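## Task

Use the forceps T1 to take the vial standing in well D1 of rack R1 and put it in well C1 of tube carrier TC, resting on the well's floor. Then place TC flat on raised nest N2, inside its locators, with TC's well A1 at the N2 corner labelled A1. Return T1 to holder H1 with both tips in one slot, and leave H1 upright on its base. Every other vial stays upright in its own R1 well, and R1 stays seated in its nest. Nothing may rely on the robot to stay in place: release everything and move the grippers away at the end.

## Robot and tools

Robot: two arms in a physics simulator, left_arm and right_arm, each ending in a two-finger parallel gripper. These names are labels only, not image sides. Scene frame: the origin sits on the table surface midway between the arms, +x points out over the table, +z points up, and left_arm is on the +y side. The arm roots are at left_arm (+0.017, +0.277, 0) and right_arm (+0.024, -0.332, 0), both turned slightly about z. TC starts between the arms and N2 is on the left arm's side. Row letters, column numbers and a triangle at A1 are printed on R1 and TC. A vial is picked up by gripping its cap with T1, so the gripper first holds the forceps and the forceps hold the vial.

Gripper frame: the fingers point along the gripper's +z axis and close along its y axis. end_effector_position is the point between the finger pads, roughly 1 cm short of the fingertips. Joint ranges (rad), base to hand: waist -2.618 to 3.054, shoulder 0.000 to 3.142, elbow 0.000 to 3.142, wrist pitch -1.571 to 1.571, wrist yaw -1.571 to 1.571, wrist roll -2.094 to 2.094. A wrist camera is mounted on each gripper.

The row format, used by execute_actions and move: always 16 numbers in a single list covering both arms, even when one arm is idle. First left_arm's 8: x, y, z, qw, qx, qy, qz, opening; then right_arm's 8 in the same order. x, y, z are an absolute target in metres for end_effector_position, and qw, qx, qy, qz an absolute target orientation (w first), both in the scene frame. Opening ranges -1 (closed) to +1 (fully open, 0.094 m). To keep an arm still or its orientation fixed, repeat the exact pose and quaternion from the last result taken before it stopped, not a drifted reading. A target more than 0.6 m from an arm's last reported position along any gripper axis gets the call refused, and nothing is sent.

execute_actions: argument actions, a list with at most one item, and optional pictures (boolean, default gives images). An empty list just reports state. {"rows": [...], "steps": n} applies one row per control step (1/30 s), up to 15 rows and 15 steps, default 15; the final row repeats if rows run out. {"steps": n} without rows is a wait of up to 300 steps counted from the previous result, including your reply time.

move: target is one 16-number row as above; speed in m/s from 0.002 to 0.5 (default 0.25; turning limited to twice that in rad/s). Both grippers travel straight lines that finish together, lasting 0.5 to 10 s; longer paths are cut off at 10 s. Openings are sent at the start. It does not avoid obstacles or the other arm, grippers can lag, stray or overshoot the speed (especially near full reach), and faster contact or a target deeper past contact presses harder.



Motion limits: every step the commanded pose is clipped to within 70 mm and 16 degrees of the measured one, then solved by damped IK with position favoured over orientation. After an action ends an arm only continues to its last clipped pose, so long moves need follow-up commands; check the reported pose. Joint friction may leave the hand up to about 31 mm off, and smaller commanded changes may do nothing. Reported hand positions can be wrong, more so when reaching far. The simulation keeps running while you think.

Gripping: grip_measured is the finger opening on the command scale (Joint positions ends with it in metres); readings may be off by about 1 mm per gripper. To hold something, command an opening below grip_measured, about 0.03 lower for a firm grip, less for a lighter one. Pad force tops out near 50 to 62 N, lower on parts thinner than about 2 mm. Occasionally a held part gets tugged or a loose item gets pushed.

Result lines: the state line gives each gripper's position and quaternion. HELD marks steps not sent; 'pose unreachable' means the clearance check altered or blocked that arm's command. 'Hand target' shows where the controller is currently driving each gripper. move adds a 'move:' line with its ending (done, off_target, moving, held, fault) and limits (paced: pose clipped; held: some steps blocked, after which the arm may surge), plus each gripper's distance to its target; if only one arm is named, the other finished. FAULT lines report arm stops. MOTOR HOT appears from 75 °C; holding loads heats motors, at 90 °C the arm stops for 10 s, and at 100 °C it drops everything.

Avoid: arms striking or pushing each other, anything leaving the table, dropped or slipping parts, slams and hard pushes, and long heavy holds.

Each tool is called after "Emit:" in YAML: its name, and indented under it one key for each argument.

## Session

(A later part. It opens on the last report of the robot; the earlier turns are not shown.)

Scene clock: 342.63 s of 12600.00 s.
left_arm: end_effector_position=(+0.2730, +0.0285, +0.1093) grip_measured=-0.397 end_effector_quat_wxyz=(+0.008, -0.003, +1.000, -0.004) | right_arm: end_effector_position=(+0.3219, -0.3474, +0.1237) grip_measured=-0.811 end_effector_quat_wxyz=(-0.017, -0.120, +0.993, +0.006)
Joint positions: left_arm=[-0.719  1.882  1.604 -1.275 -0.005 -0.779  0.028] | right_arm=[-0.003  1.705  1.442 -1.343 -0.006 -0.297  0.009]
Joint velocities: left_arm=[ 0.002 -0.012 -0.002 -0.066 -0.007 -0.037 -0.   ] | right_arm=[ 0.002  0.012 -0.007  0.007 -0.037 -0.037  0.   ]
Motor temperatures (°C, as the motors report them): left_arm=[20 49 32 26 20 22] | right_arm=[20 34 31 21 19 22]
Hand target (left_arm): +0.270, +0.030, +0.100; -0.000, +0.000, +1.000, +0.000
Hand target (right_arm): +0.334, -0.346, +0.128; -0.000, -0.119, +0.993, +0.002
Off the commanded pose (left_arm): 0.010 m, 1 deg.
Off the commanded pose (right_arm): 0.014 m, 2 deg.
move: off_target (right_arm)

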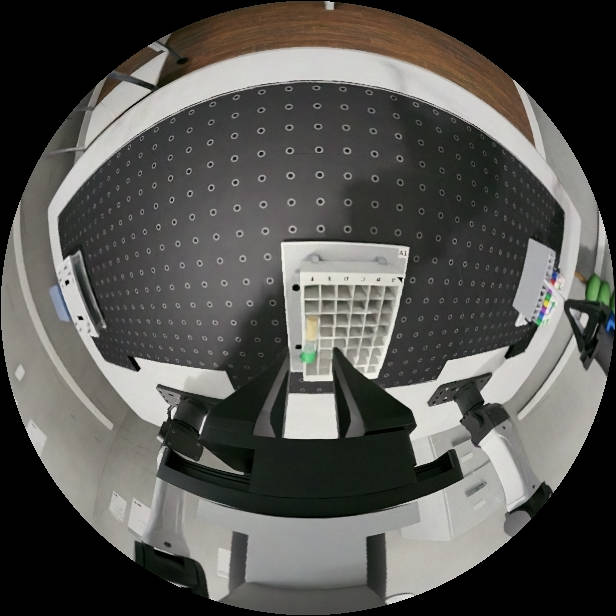

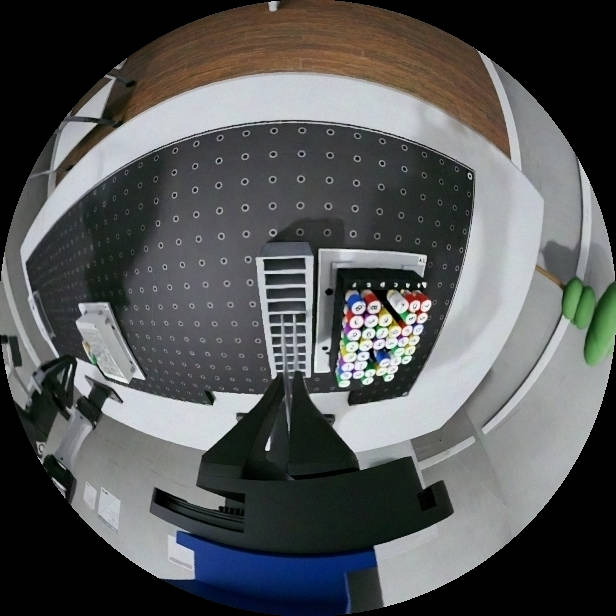

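Going in well. Continue.

Emit:
move:
  target: [0.27,0.030,0.10,0,0,1,0,-0.4,0.342,-0.345,0.108,-0.005,-0.119,0.993,0.002,-0.80]
  speed: 0.012

Emit:
zoom_image:
  camera: "cam_left_wrist"
  region: [500,230,600,330]

Scene clock: 346.57 s of 12600.00 s.
left_arm: end_effector_position=(+0.2731, +0.0285, +0.1093) grip_measured=-0.397 end_effector_quat_wxyz=(+0.008, -0.003, +1.000, -0.005) | right_arm: end_effector_position=(+0.3371, -0.3467, +0.1118) grip_measured=-0.801 end_effector_quat_wxyz=(-0.007, -0.120, +0.993, +0.004)
Joint positions: left_arm=[-0.719  1.882  1.604 -1.274 -0.005 -0.779  0.028] | right_arm=[ 0.002  1.745  1.442 -1.282 -0.006 -0.292  0.009]
Joint velocities: left_arm=[-0.007  0.002  0.007 -0.037 -0.037  0.051  0.001] | right_arm=[-0.012  0.012 -0.032 -0.007  0.022 -0.022  0.001]
Motor temperatures (°C, as the motors report them): left_arm=[20 49 32 26 20 22] | right_arm=[20 34 31 21 19 22]
Hand target (left_arm): +0.270, +0.030, +0.100; +0.000, +0.000, +1.000, +0.000
Hand target (right_arm): +0.342, -0.345, +0.108; -0.005, -0.119, +0.993, +0.002
Off the commanded pose (left_arm): 0.010 m, 1 deg.
Off the commanded pose (right_arm): 0.006 m, 0 deg.
move: done

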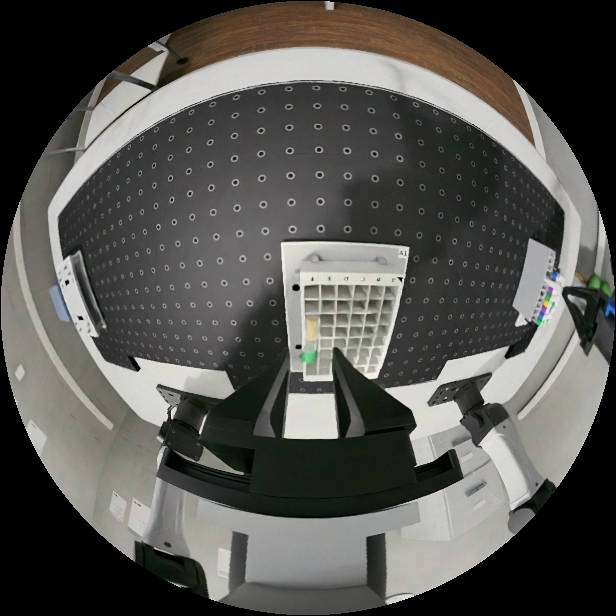

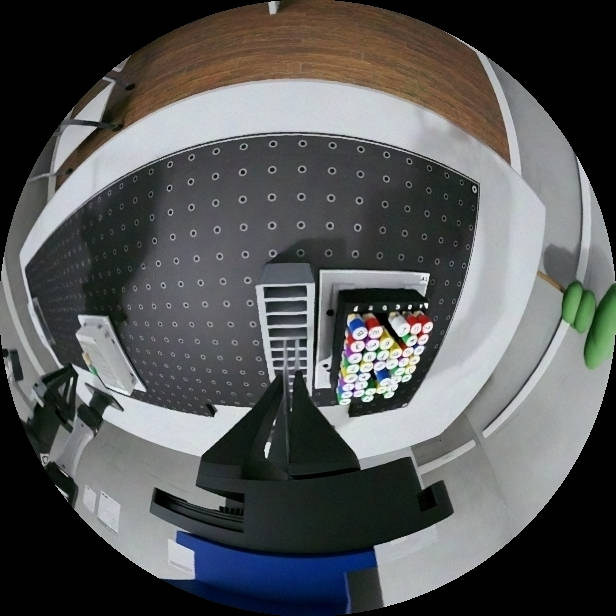

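Region (500, 230, 600, 330) of cam_left_wrist's 616x616 image, scaled by 5.040, with more detail than that image has.

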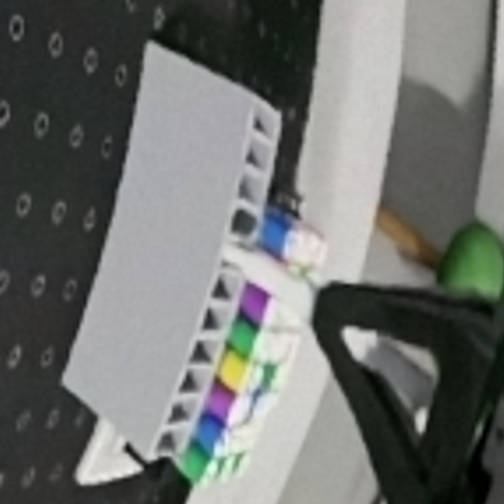

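Emit:
move:
  target: [0.275,0.030,0.075,0,0,1,0,-0.4,0.338,-0.3465,0.111,-0.005,-0.119,0.993,0.002,-0.5]
  speed: 0.03

Emit:
move:
  target: [0.275,0.030,0.075,0,0,1,0,-0.4,0.335,-0.3465,0.20,0.03,-0.119,0.993,0.002,-0.5]
  speed: 0.08

Emit:
zoom_image:
  camera: "cam_left_wrist"
  region: [250,270,380,400]

Scene clock: 350.17 s of 12600.00 s.
left_arm: end_effector_position=(+0.2754, +0.0262, +0.0923) grip_measured=-0.397 end_effector_quat_wxyz=(+0.015, +0.001, +1.000, -0.011) | right_arm: end_effector_position=(+0.3373, -0.3467, +0.1118) grip_measured=-0.501 end_effector_quat_wxyz=(-0.006, -0.120, +0.993, +0.004)
Joint positions: left_arm=[-0.719  1.882  1.536 -1.188 -0.005 -0.77   0.028] | right_arm=[ 0.002  1.745  1.442 -1.281 -0.006 -0.292  0.023]
Joint velocities: left_arm=[ 0.007  0.017  0.002  0.037 -0.051  0.007 -0.001] | right_arm=[-0.002  0.007 -0.022 -0.051 -0.007 -0.051  0.001]
Motor temperatures (°C, as the motors report them): left_arm=[20 49 32 26 20 22] | right_arm=[20 34 31 21 19 22]
Hand target (left_arm): +0.274, +0.030, +0.076; -0.000, +0.000, +1.000, +0.000
Hand target (right_arm): +0.338, -0.346, +0.111; -0.005, -0.119, +0.993, +0.002
Off the commanded pose (left_arm): 0.018 m, 2 deg.
Off the commanded pose (right_arm): 0.001 m, 0 deg.
move: off_target (left_arm)

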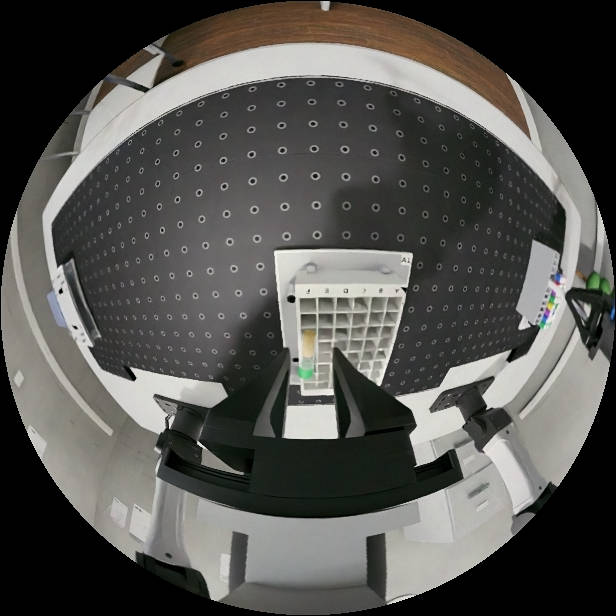

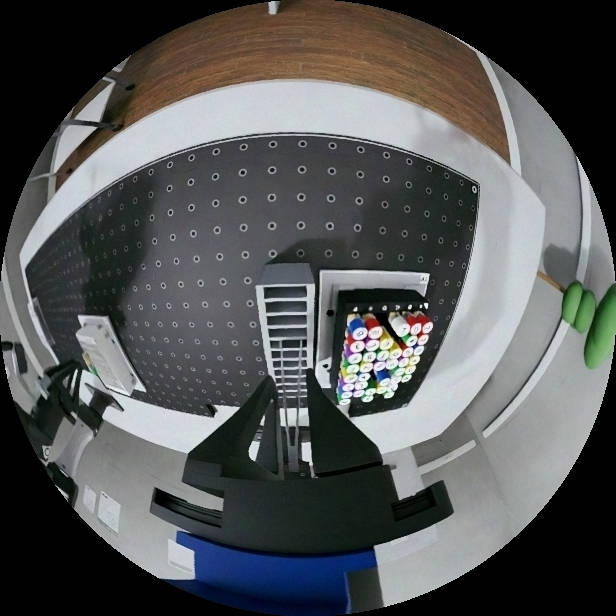

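Scene clock: 351.80 s of 12600.00 s.
left_arm: end_effector_position=(+0.2761, +0.0256, +0.0924) grip_measured=-0.397 end_effector_quat_wxyz=(+0.016, +0.001, +1.000, -0.012) | right_arm: end_effector_position=(+0.3342, -0.3463, +0.1879) grip_measured=-0.501 end_effector_quat_wxyz=(+0.011, -0.120, +0.993, +0.002)
Joint positions: left_arm=[-0.719  1.882  1.536 -1.184 -0.005 -0.769  0.028] | right_arm=[ 0.002  1.726  1.723 -1.547 -0.007 -0.292  0.023]
Joint velocities: left_arm=[ 0.007 -0.017 -0.012  0.037  0.022 -0.037 -0.   ] | right_arm=[-0.002 -0.012 -0.007  0.007  0.037 -0.037 -0.001]
Motor temperatures (°C, as the motors report them): left_arm=[20 49 32 26 20 22] | right_arm=[20 34 31 21 19 22]
Hand target (left_arm): +0.274, +0.030, +0.076; -0.000, +0.000, +1.000, +0.000
Hand target (right_arm): +0.335, -0.347, +0.200; +0.030, -0.120, +0.992, +0.002
Off the commanded pose (left_arm): 0.018 m, 2 deg.
Off the commanded pose (right_arm): 0.012 m, 2 deg.
move: off_target (left_arm, right_arm)

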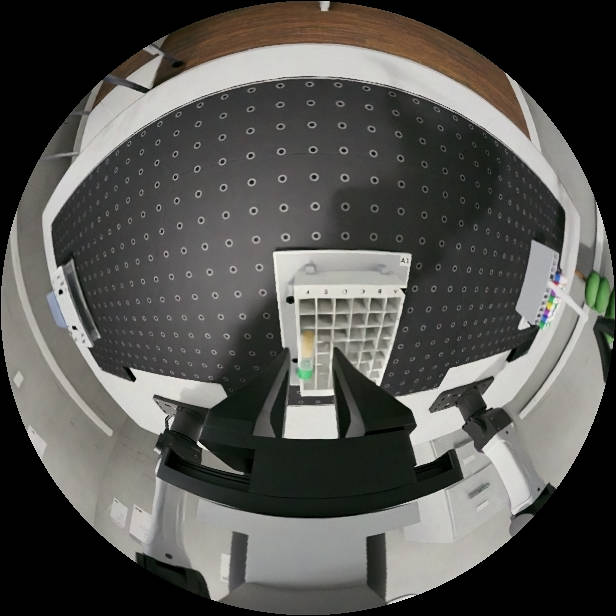

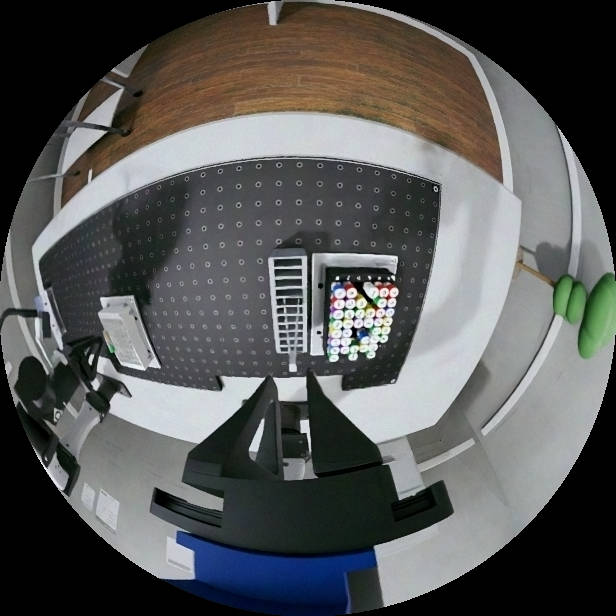

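Region (250, 270, 380, 400) of cam_left_wrist's 616x616 image, scaled by 3.877, with more detail than that image has.

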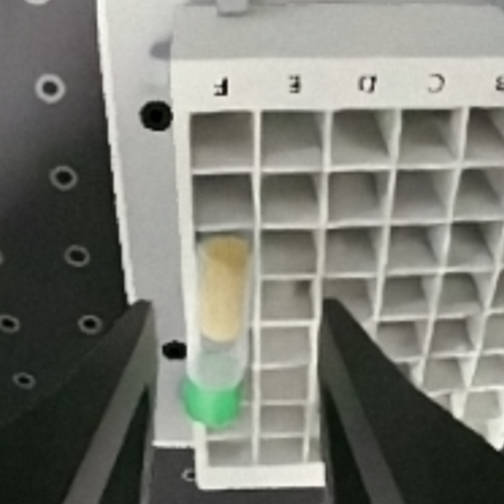

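Emit:
move:
  target: [0.268,0.033,0.067,0,0,1,0,-0.4,0.25,-0.33,0.22,0.03,-0.119,0.993,0.002,-0.3]
  speed: 0.05

Emit:
zoom_image:
  camera: "cam_left_wrist"
  region: [250,270,380,400]

Scene clock: 359.63 s of 12600.00 s.
left_arm: end_effector_position=(+0.2712, +0.0304, +0.0775) grip_measured=-0.397 end_effector_quat_wxyz=(+0.009, +0.001, +1.000, -0.005) | right_arm: end_effector_position=(+0.2557, -0.3338, +0.2227) grip_measured=-0.301 end_effector_quat_wxyz=(+0.080, -0.121, +0.989, -0.007)
Joint positions: left_arm=[-0.719  1.882  1.477 -1.145 -0.005 -0.769  0.028] | right_arm=[ 0.039  1.339  1.485 -1.557 -0.007 -0.257  0.033]
Joint velocities: left_arm=[-0.007 -0.007 -0.007  0.007  0.022  0.007 -0.   ] | right_arm=[ 0.007 -0.002 -0.007 -0.037  0.022 -0.051  0.   ]
Motor temperatures (°C, as the motors report them): left_arm=[20 49 32 26 20 22] | right_arm=[20 34 32 21 19 22]
Hand target (left_arm): +0.268, +0.033, +0.067; -0.000, +0.000, +1.000, +0.000
Hand target (right_arm): +0.250, -0.331, +0.221; +0.078, -0.120, +0.990, -0.004
Off the commanded pose (left_arm): 0.011 m, 1 deg.
Off the commanded pose (right_arm): 0.007 m, 6 deg.
joint sent to its limit (right arm) — the command would take joint 4 (wrist pitch) past its lower limit, so that joint was sent only as far as its limit.
After step 90, 2.70 s passed at rest.
move: off_target (left_arm, right_arm)

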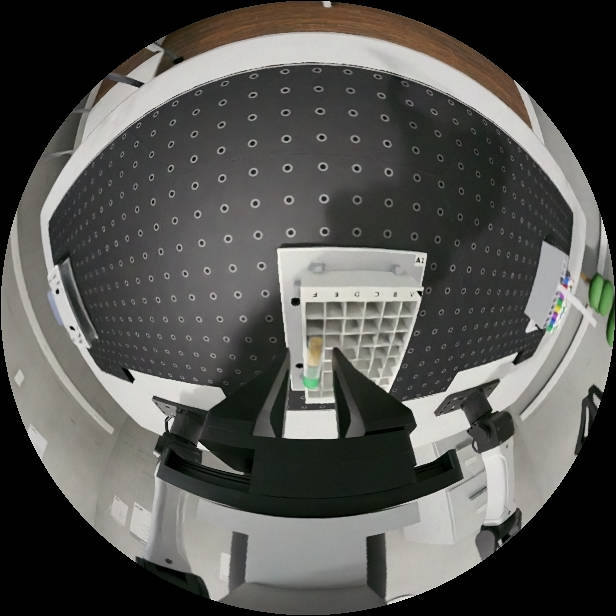

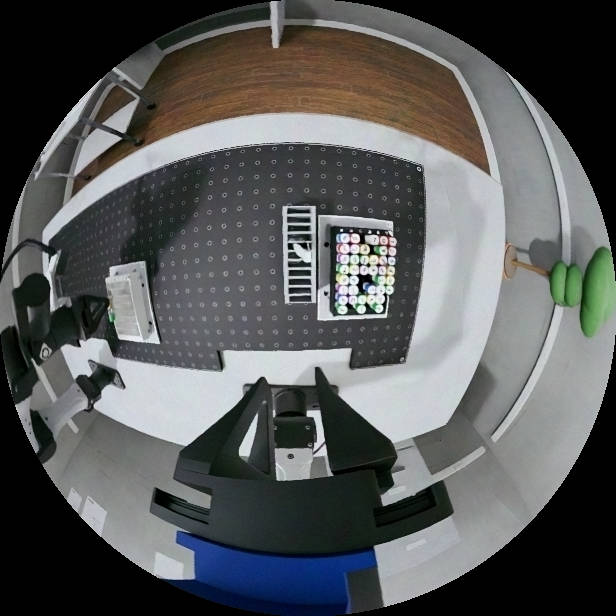

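Region (250, 270, 380, 400) of cam_left_wrist's 616x616 image, scaled by 3.877, with more detail than that image has.

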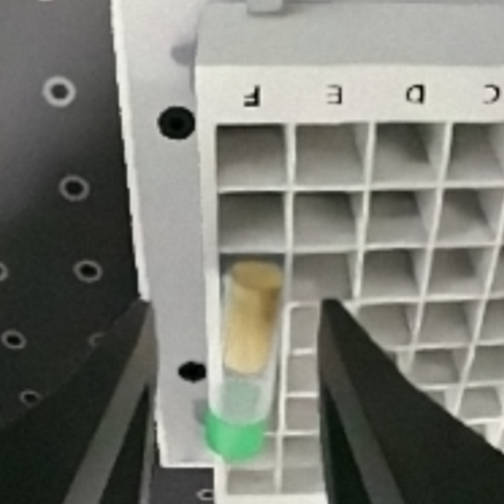

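Emit:
move:
  target: [0.2695,0.032,0.060,0.009,0.001,1,-0.005,-0.4,0.2557,-0.3338,0.2227,0.08,-0.121,0.989,-0.007,-0.3]
  speed: 0.015

Emit:
zoom_image:
  camera: "cam_left_wrist"
  region: [250,270,380,400]

Emit:
zoom_image:
  camera: "cam_right_wrist"
  region: [70,260,160,350]

Scene clock: 363.17 s of 12600.00 s.
left_arm: end_effector_position=(+0.2722, +0.0294, +0.0686) grip_measured=-0.397 end_effector_quat_wxyz=(+0.013, +0.001, +1.000, -0.010) | right_arm: end_effector_position=(+0.2557, -0.3338, +0.2227) grip_measured=-0.301 end_effector_quat_wxyz=(+0.080, -0.121, +0.989, -0.007)
Joint positions: left_arm=[-0.719  1.882  1.44  -1.096 -0.005 -0.769  0.028] | right_arm=[ 0.039  1.339  1.485 -1.557 -0.007 -0.256  0.033]
Joint velocities: left_arm=[-0.002  0.012 -0.012 -0.022 -0.051  0.007  0.001] | right_arm=[ 0.017  0.007 -0.022 -0.007 -0.007  0.022  0.   ]
Motor temperatures (°C, as the motors report them): left_arm=[20 49 32 26 20 22] | right_arm=[20 34 31 21 19 22]
Hand target (left_arm): +0.269, +0.032, +0.060; +0.009, +0.001, +1.000, -0.005
Hand target (right_arm): +0.256, -0.334, +0.223; +0.080, -0.121, +0.989, -0.007
Off the commanded pose (left_arm): 0.009 m, 1 deg.
Off the commanded pose (right_arm): 0.000 m, 0 deg.
move: done

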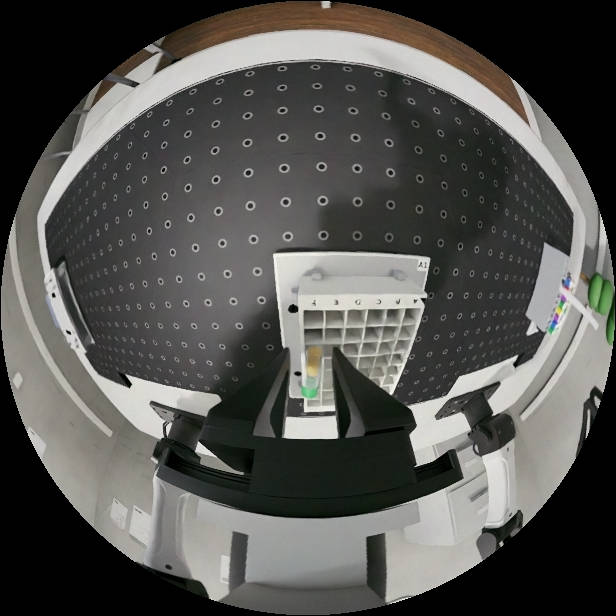

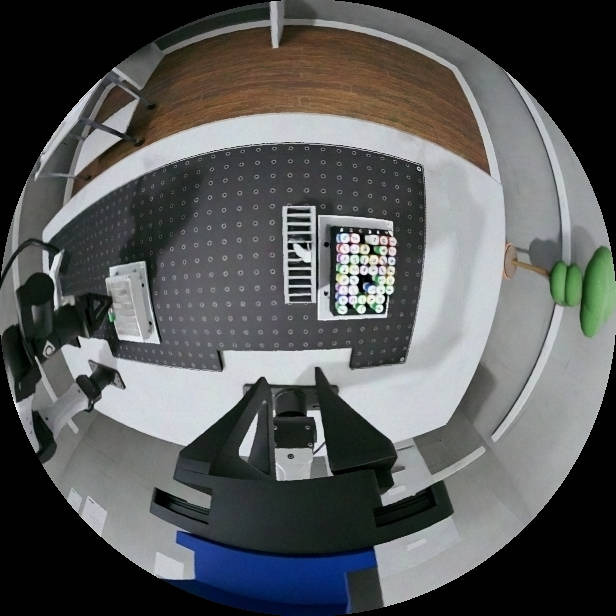

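Region (250, 270, 380, 400) of cam_left_wrist's 616x616 image, scaled by 3.877, with more detail than that image has.

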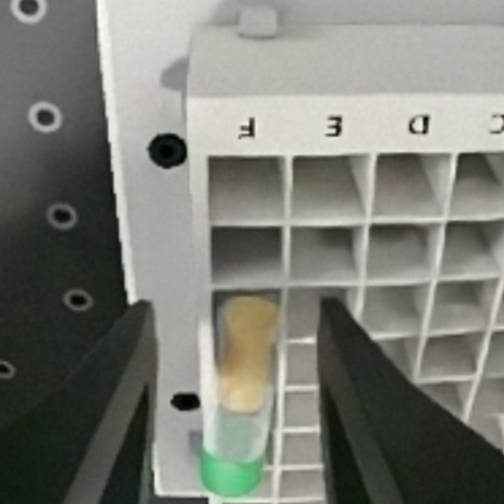

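Region (70, 260, 160, 350) of cam_right_wrist's 616x616 image, scaled by 5.600, with more detail than that image has.

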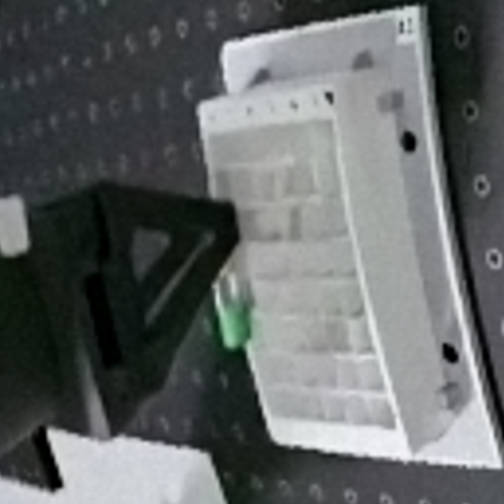

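Emit:
move:
  target: [0.2565,0.0270,0.062,0.0,0.001,1,0.003,-0.4,0.2557,-0.3338,0.2227,0.08,-0.121,0.989,-0.007,-0.3]
  speed: 0.015

Emit:
zoom_image:
  camera: "cam_left_wrist"
  region: [250,270,380,400]

Emit:
zoom_image:
  camera: "cam_right_wrist"
  region: [70,260,160,350]

Scene clock: 368.03 s of 12600.00 s.
left_arm: end_effector_position=(+0.2666, +0.0228, +0.0686) grip_measured=-0.397 end_effector_quat_wxyz=(+0.014, -0.001, +1.000, -0.011) | right_arm: end_effector_position=(+0.2557, -0.3338, +0.2227) grip_measured=-0.301 end_effector_quat_wxyz=(+0.080, -0.121, +0.989, -0.007)
Joint positions: left_arm=[-0.743  1.882  1.44  -1.094 -0.005 -0.798  0.028] | right_arm=[ 0.039  1.339  1.485 -1.557 -0.007 -0.256  0.033]
Joint velocities: left_arm=[ 0.002 -0.012 -0.002 -0.007 -0.007 -0.022 -0.   ] | right_arm=[-0.002 -0.007 -0.022  0.022  0.037 -0.066 -0.   ]
Motor temperatures (°C, as the motors report them): left_arm=[20 50 32 26 20 22] | right_arm=[20 33 31 21 19 22]
Hand target (left_arm): +0.257, +0.027, +0.062; +0.000, +0.001, +1.000, +0.003
Hand target (right_arm): +0.256, -0.334, +0.223; +0.080, -0.121, +0.989, -0.007
Off the commanded pose (left_arm): 0.013 m, 2 deg.
Off the commanded pose (right_arm): 0.000 m, 0 deg.
After step 90, 0.33 s passed at rest.
move: off_target (left_arm)

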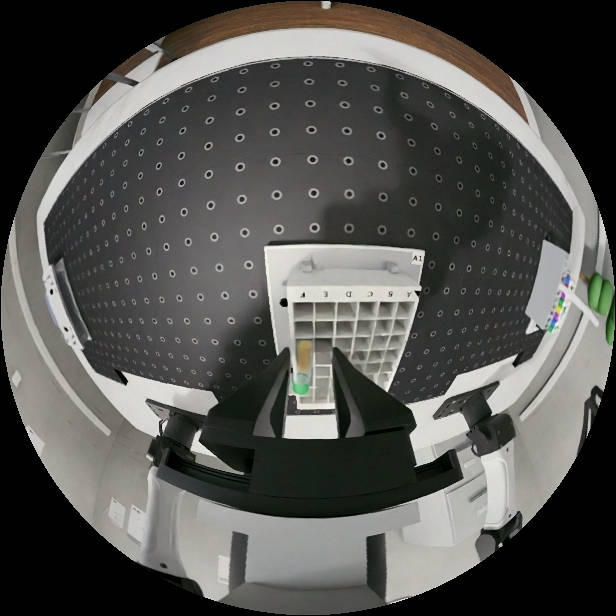

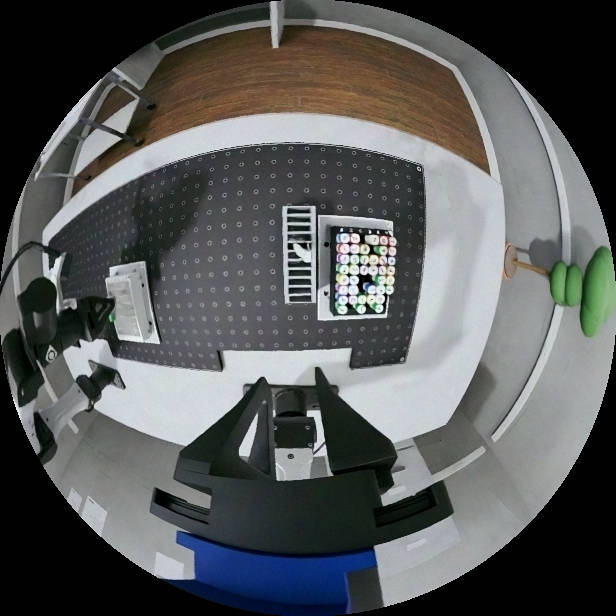

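Region (250, 270, 380, 400) of cam_left_wrist's 616x616 image, scaled by 3.877, with more detail than that image has.

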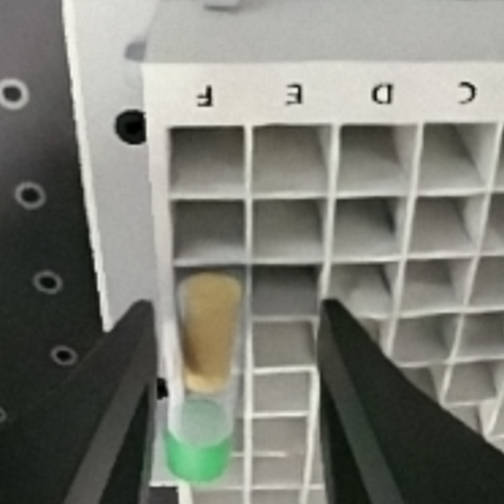

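Region (70, 260, 160, 350) of cam_right_wrist's 616x616 image, scaled by 5.600, with more detail than that image has.

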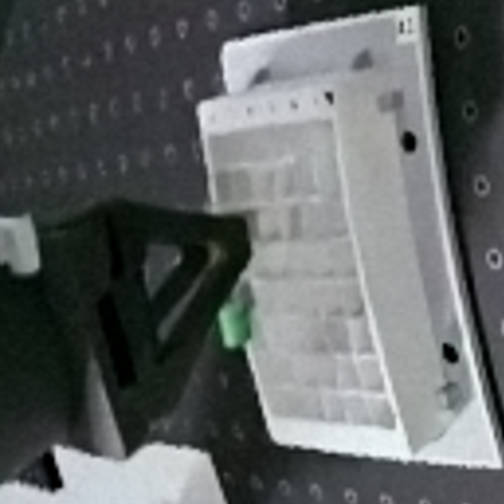

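Emit:
move:
  target: [0.2588,0.0307,0.0668,-0.002,-0.001,1,0.005,-0.4,0.2557,-0.3338,0.2227,0.08,-0.121,0.989,-0.007,-0.3]
  speed: 0.015

Emit:
move:
  target: [0.2580,0.0315,0.054,-0.002,-0.001,1,0.005,-0.4,0.2557,-0.3338,0.2227,0.08,-0.121,0.989,-0.007,-0.3]
  speed: 0.01

Emit:
zoom_image:
  camera: "cam_left_wrist"
  region: [250,270,380,400]

Emit:
zoom_image:
  camera: "cam_right_wrist"
  region: [70,260,160,350]

Scene clock: 372.50 s of 12600.00 s.
left_arm: end_effector_position=(+0.2637, +0.0258, +0.0685) grip_measured=-0.397 end_effector_quat_wxyz=(+0.008, -0.001, +1.000, -0.005) | right_arm: end_effector_position=(+0.2557, -0.3338, +0.2227) grip_measured=-0.301 end_effector_quat_wxyz=(+0.080, -0.121, +0.989, -0.007)
Joint positions: left_arm=[-0.743  1.882  1.44  -1.11  -0.005 -0.799  0.028] | right_arm=[ 0.039  1.339  1.485 -1.557 -0.007 -0.256  0.033]
Joint velocities: left_arm=[-0.017 -0.007 -0.012 -0.051 -0.007 -0.066 -0.   ] | right_arm=[ 0.002 -0.012  0.027 -0.022 -0.081 -0.037 -0.   ]
Motor temperatures (°C, as the motors report them): left_arm=[20 50 32 26 20 22] | right_arm=[20 33 31 21 19 22]
Hand target (left_arm): +0.259, +0.031, +0.067; -0.002, -0.000, +1.000, +0.005
Hand target (right_arm): +0.256, -0.334, +0.223; +0.080, -0.121, +0.989, -0.007
Off the commanded pose (left_arm): 0.007 m, 2 deg.
Off the commanded pose (right_arm): 0.000 m, 0 deg.
move: done

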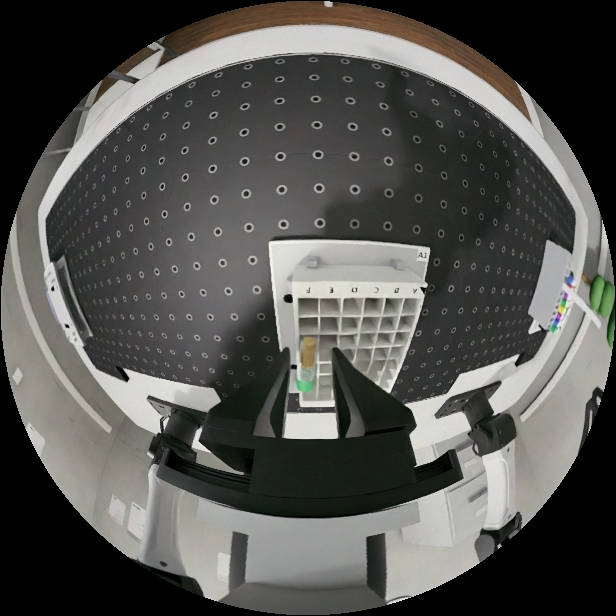

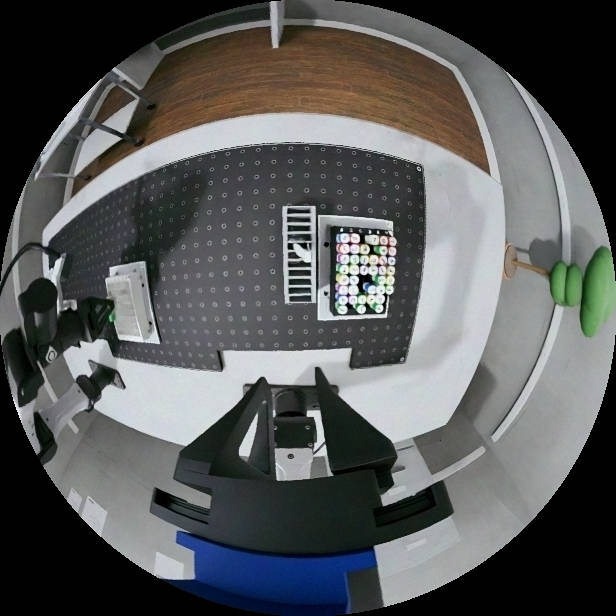

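Scene clock: 374.37 s of 12600.00 s.
left_arm: end_effector_position=(+0.2613, +0.0283, +0.0636) grip_measured=-0.397 end_effector_quat_wxyz=(+0.005, -0.001, +1.000, -0.001) | right_arm: end_effector_position=(+0.2557, -0.3338, +0.2227) grip_measured=-0.301 end_effector_quat_wxyz=(+0.080, -0.121, +0.989, -0.007)
Joint positions: left_arm=[-0.743  1.882  1.421 -1.101 -0.005 -0.799  0.028] | right_arm=[ 0.039  1.339  1.485 -1.557 -0.007 -0.256  0.033]
Joint velocities: left_arm=[0.017 0.002 0.007 0.007 0.022 0.037 0.001] | right_arm=[-0.022 -0.012  0.007 -0.007 -0.022 -0.022 -0.   ]
Motor temperatures (°C, as the motors report them): left_arm=[20 50 32 25 20 22] | right_arm=[20 32 31 21 19 22]
Hand target (left_arm): +0.258, +0.032, +0.054; -0.002, -0.001, +1.000, +0.005
Hand target (right_arm): +0.256, -0.334, +0.223; +0.080, -0.121, +0.989, -0.007
Off the commanded pose (left_arm): 0.011 m, 1 deg.
Off the commanded pose (right_arm): 0.000 m, 0 deg.
move: off_target (left_arm)

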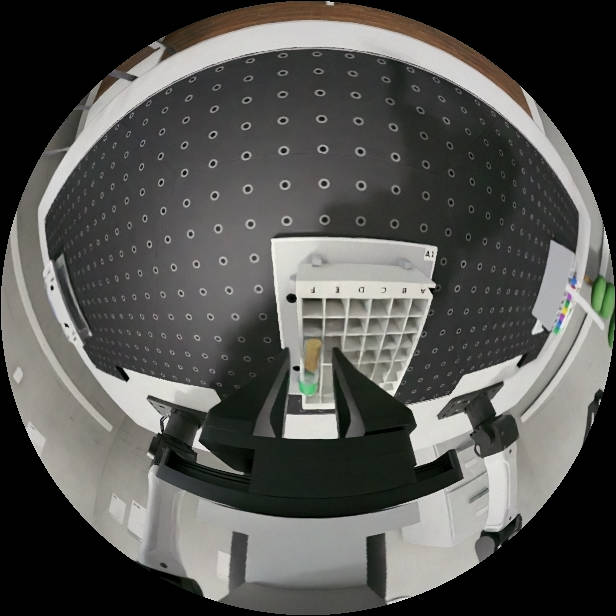

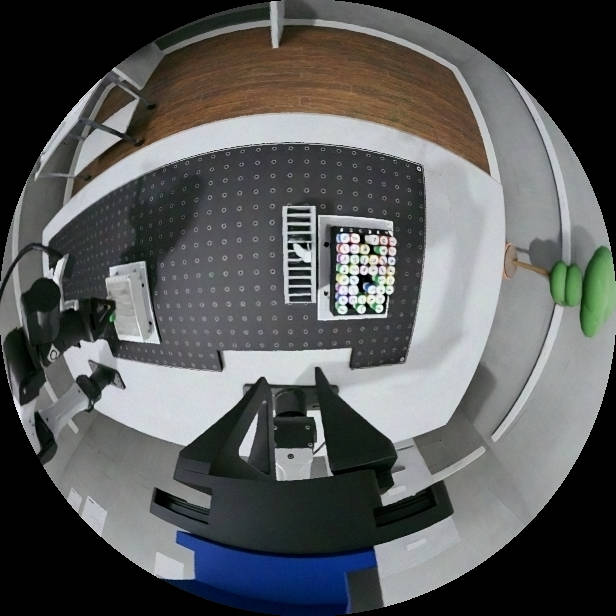

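Region (250, 270, 380, 400) of cam_left_wrist's 616x616 image, scaled by 3.877, with more detail than that image has.

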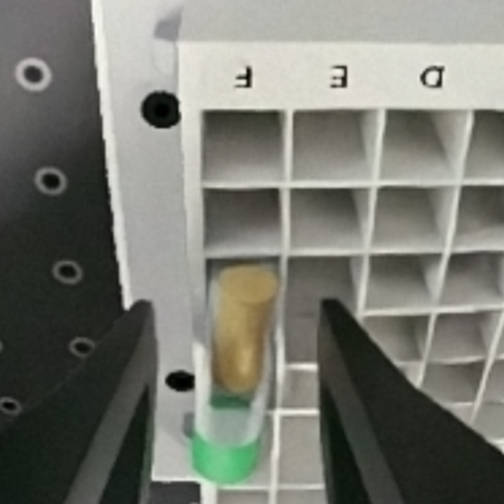

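Region (70, 260, 160, 350) of cam_right_wrist's 616x616 image, scaled by 5.600, with more detail than that image has.

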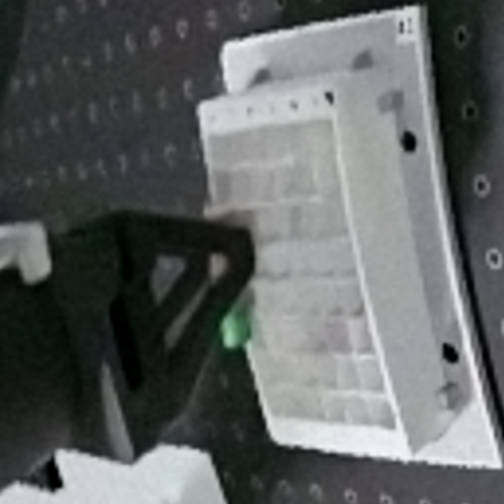

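Emit:
move:
  target: [0.2605,0.029,0.053,0.005,-0.001,1,-0.001,-0.4,0.2557,-0.3338,0.2227,0.08,-0.121,0.989,-0.007,-0.3]
  speed: 0.01

Emit:
zoom_image:
  camera: "cam_left_wrist"
  region: [250,270,380,400]

Scene clock: 377.40 s of 12600.00 s.
left_arm: end_effector_position=(+0.2651, +0.0244, +0.0637) grip_measured=-0.397 end_effector_quat_wxyz=(+0.012, -0.001, +1.000, -0.009) | right_arm: end_effector_position=(+0.2557, -0.3338, +0.2227) grip_measured=-0.301 end_effector_quat_wxyz=(+0.080, -0.121, +0.989, -0.007)
Joint positions: left_arm=[-0.743  1.882  1.421 -1.079 -0.005 -0.799  0.028] | right_arm=[ 0.039  1.339  1.485 -1.557 -0.007 -0.256  0.033]
Joint velocities: left_arm=[ 0.002  0.002 -0.007 -0.007 -0.037 -0.037 -0.   ] | right_arm=[ 0.002 -0.007  0.007  0.051 -0.081  0.022 -0.001]
Motor temperatures (°C, as the motors report them): left_arm=[20 51 32 25 20 22] | right_arm=[20 32 31 21 19 22]
Hand target (left_arm): +0.260, +0.029, +0.053; +0.005, -0.001, +1.000, -0.001
Hand target (right_arm): +0.256, -0.334, +0.223; +0.080, -0.121, +0.989, -0.007
Off the commanded pose (left_arm): 0.013 m, 1 deg.
Off the commanded pose (right_arm): 0.000 m, 0 deg.
move: off_target (left_arm)

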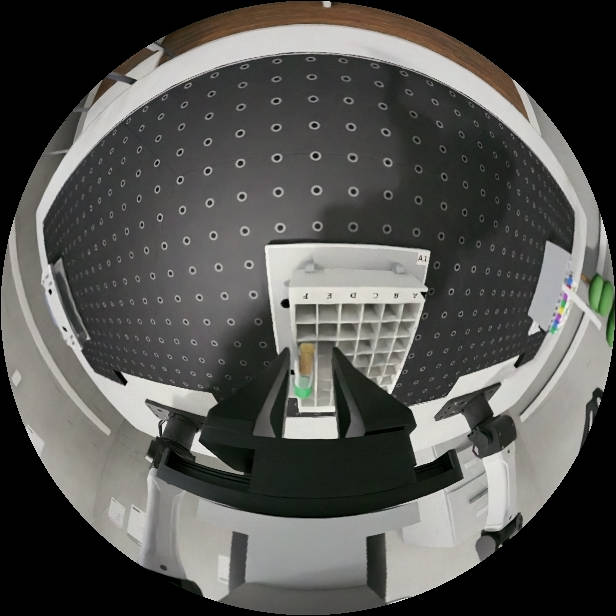

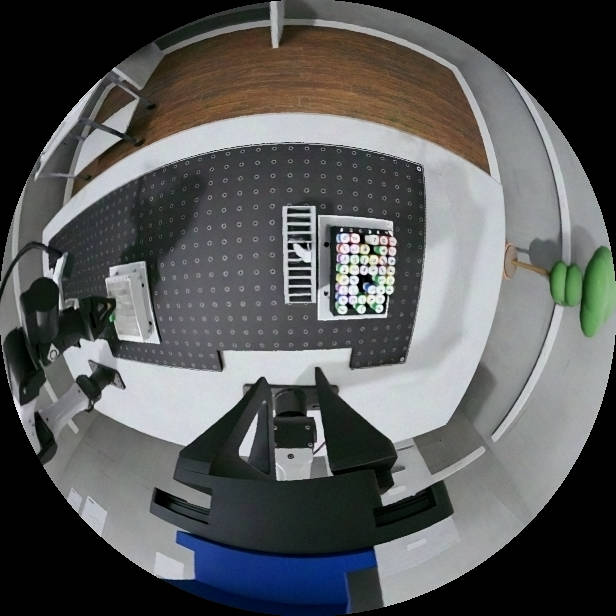

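Region (250, 270, 380, 400) of cam_left_wrist's 616x616 image, scaled by 3.877, with more detail than that image has.

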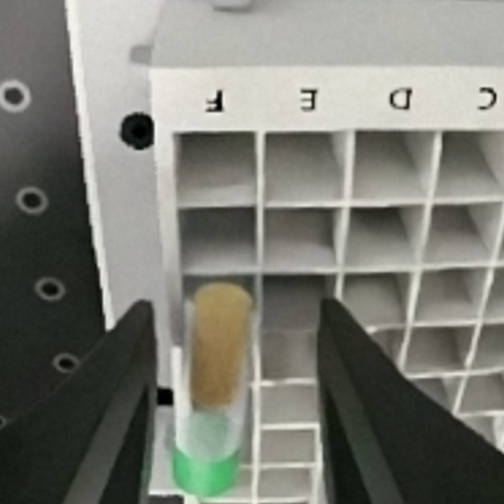

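Emit:
move:
  target: [0.2573,0.0323,0.0515,-0.004,-0.001,1,0.007,-0.4,0.2557,-0.3338,0.2227,0.08,-0.121,0.989,-0.007,-0.3]
  speed: 0.01

Emit:
zoom_image:
  camera: "cam_left_wrist"
  region: [250,270,380,400]

Scene clock: 382.90 s of 12600.00 s.
left_arm: end_effector_position=(+0.2653, +0.0242, +0.0638) grip_measured=-0.397 end_effector_quat_wxyz=(+0.013, -0.001, +1.000, -0.010) | right_arm: end_effector_position=(+0.2557, -0.3338, +0.2227) grip_measured=-0.301 end_effector_quat_wxyz=(+0.080, -0.121, +0.989, -0.007)
Joint positions: left_arm=[-0.743  1.882  1.421 -1.078 -0.005 -0.799  0.028] | right_arm=[ 0.039  1.339  1.485 -1.557 -0.007 -0.256  0.033]
Joint velocities: left_arm=[ 0.012 -0.017  0.012 -0.007 -0.081  0.022  0.   ] | right_arm=[-0.017 -0.002 -0.002 -0.037 -0.037  0.022  0.001]
Motor temperatures (°C, as the motors report them): left_arm=[20 51 32 25 20 22] | right_arm=[20 31 32 21 19 22]
Hand target (left_arm): +0.257, +0.032, +0.052; -0.004, -0.001, +1.000, +0.007
Hand target (right_arm): +0.256, -0.334, +0.223; +0.080, -0.121, +0.989, -0.007
Off the commanded pose (left_arm): 0.017 m, 3 deg.
Off the commanded pose (right_arm): 0.000 m, 0 deg.
move: off_target (left_arm)

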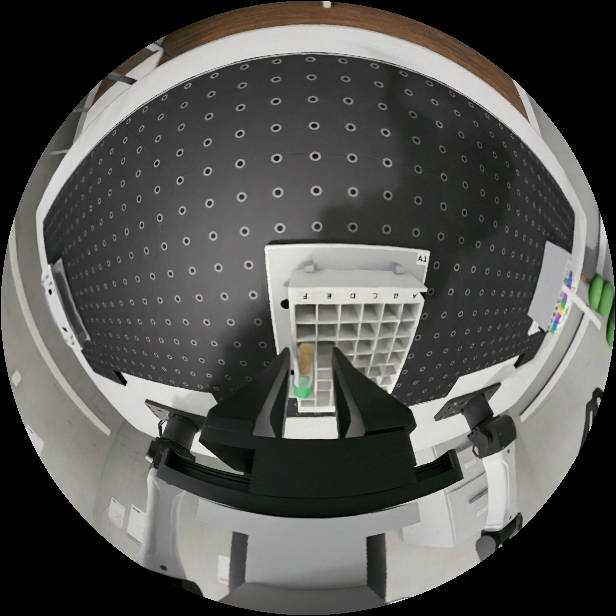

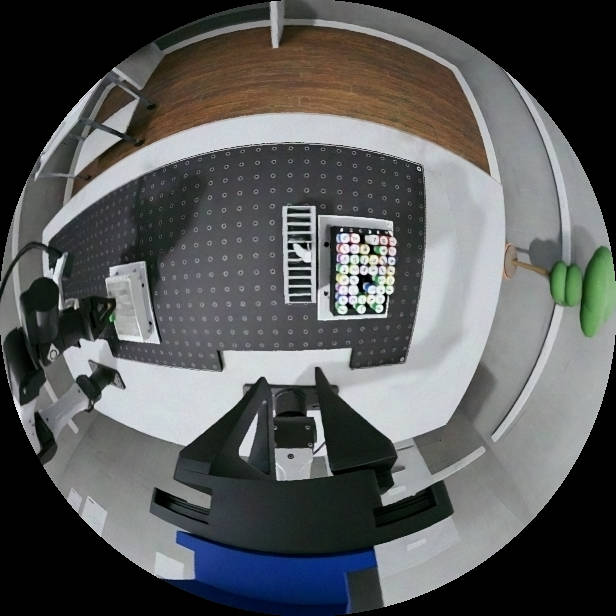

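Region (250, 270, 380, 400) of cam_left_wrist's 616x616 image, scaled by 3.877, with more detail than that image has.

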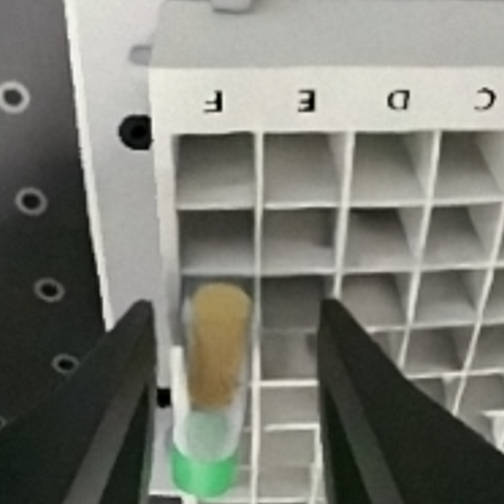

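Emit:
move:
  target: [0.2580,0.0315,0.0635,-0.002,-0.001,1,0.005,-0.4,0.2557,-0.3338,0.2227,0.08,-0.121,0.989,-0.007,-0.3]
  speed: 0.01

Emit:
move:
  target: [0.2580,0.0315,0.0635,-0.002,-0.001,1,0.005,-0.78,0.2557,-0.3338,0.2227,0.08,-0.121,0.989,-0.007,-0.3]
  speed: 0.01

Emit:
zoom_image:
  camera: "cam_left_wrist"
  region: [250,270,380,400]

Scene clock: 388.63 s of 12600.00 s.
left_arm: end_effector_position=(+0.2620, +0.0275, +0.0636) grip_measured=-0.397 end_effector_quat_wxyz=(+0.006, -0.001, +1.000, -0.003) | right_arm: end_effector_position=(+0.2557, -0.3338, +0.2227) grip_measured=-0.301 end_effector_quat_wxyz=(+0.080, -0.121, +0.989, -0.007)
Joint positions: left_arm=[-0.743  1.882  1.421 -1.097 -0.005 -0.799  0.028] | right_arm=[ 0.039  1.339  1.485 -1.557 -0.007 -0.256  0.033]
Joint velocities: left_arm=[-0.017 -0.002 -0.007 -0.022  0.022  0.007  0.   ] | right_arm=[-0.007  0.002  0.027 -0.007  0.022 -0.022 -0.001]
Motor temperatures (°C, as the motors report them): left_arm=[20 51 32 25 20 22] | right_arm=[20 31 32 21 19 22]
Hand target (left_arm): +0.258, +0.031, +0.063; -0.002, -0.001, +1.000, +0.005
Hand target (right_arm): +0.256, -0.334, +0.223; +0.080, -0.121, +0.989, -0.007
Off the commanded pose (left_arm): 0.006 m, 1 deg.
Off the commanded pose (right_arm): 0.000 m, 0 deg.
After step 90, 0.40 s passed at rest.
move: done

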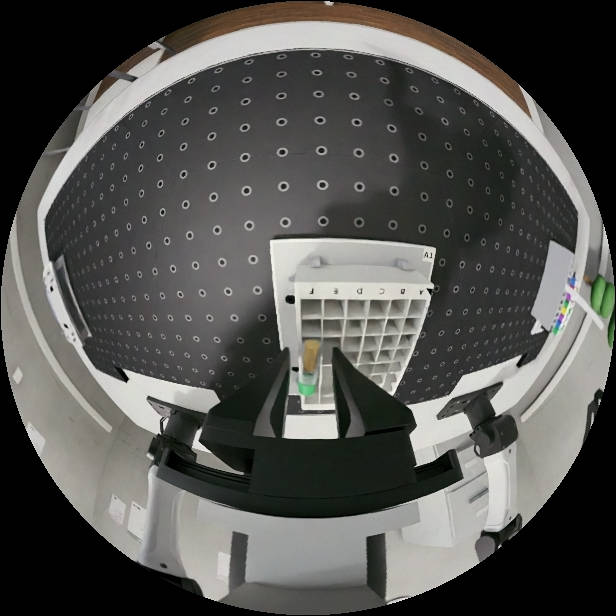

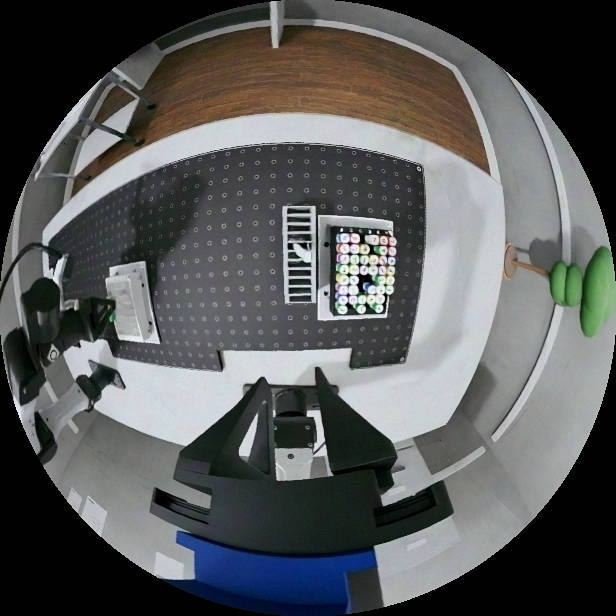

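Scene clock: 390.00 s of 12600.00 s.
left_arm: end_effector_position=(+0.2620, +0.0276, +0.0636) grip_measured=-0.767 end_effector_quat_wxyz=(+0.006, -0.001, +1.000, -0.003) | right_arm: end_effector_position=(+0.2557, -0.3338, +0.2227) grip_measured=-0.301 end_effector_quat_wxyz=(+0.080, -0.121, +0.989, -0.007)
Joint positions: left_arm=[-0.743  1.882  1.421 -1.097 -0.005 -0.799  0.011] | right_arm=[ 0.039  1.339  1.485 -1.557 -0.007 -0.256  0.033]
Joint velocities: left_arm=[ 0.002  0.017 -0.002  0.051 -0.007  0.051 -0.   ] | right_arm=[ 0.002  0.012  0.012  0.037  0.007  0.022 -0.001]
Motor temperatures (°C, as the motors report them): left_arm=[20 51 32 25 20 22] | right_arm=[20 31 32 21 19 22]
Hand target (left_arm): +0.258, +0.031, +0.063; -0.002, -0.001, +1.000, +0.005
Hand target (right_arm): +0.256, -0.334, +0.223; +0.080, -0.121, +0.989, -0.007
Off the commanded pose (left_arm): 0.006 m, 1 deg.
Off the commanded pose (right_arm): 0.000 m, 0 deg.
move: done

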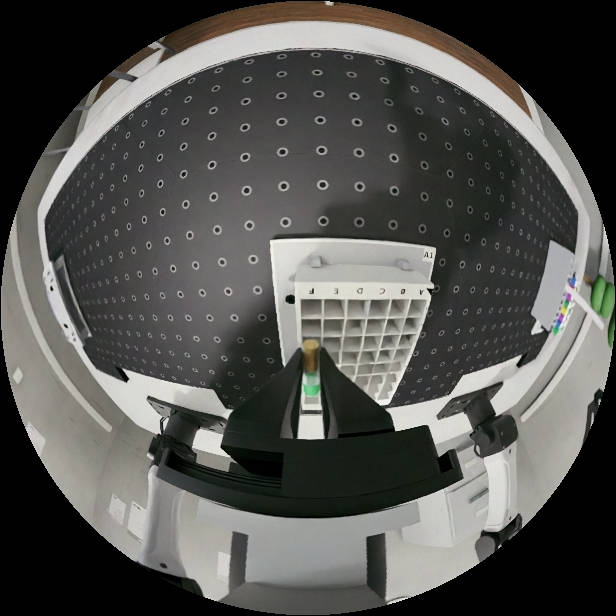

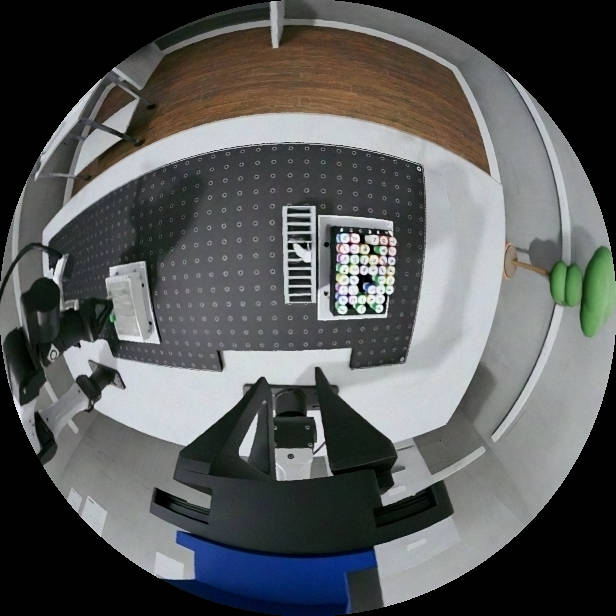

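Region (250, 270, 380, 400) of cam_left_wrist's 616x616 image, scaled by 3.877, with more detail than that image has.

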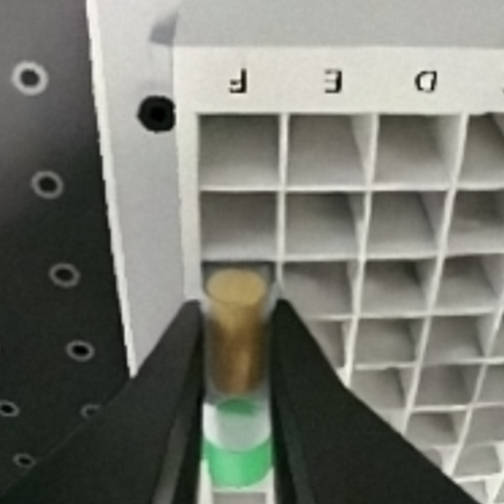

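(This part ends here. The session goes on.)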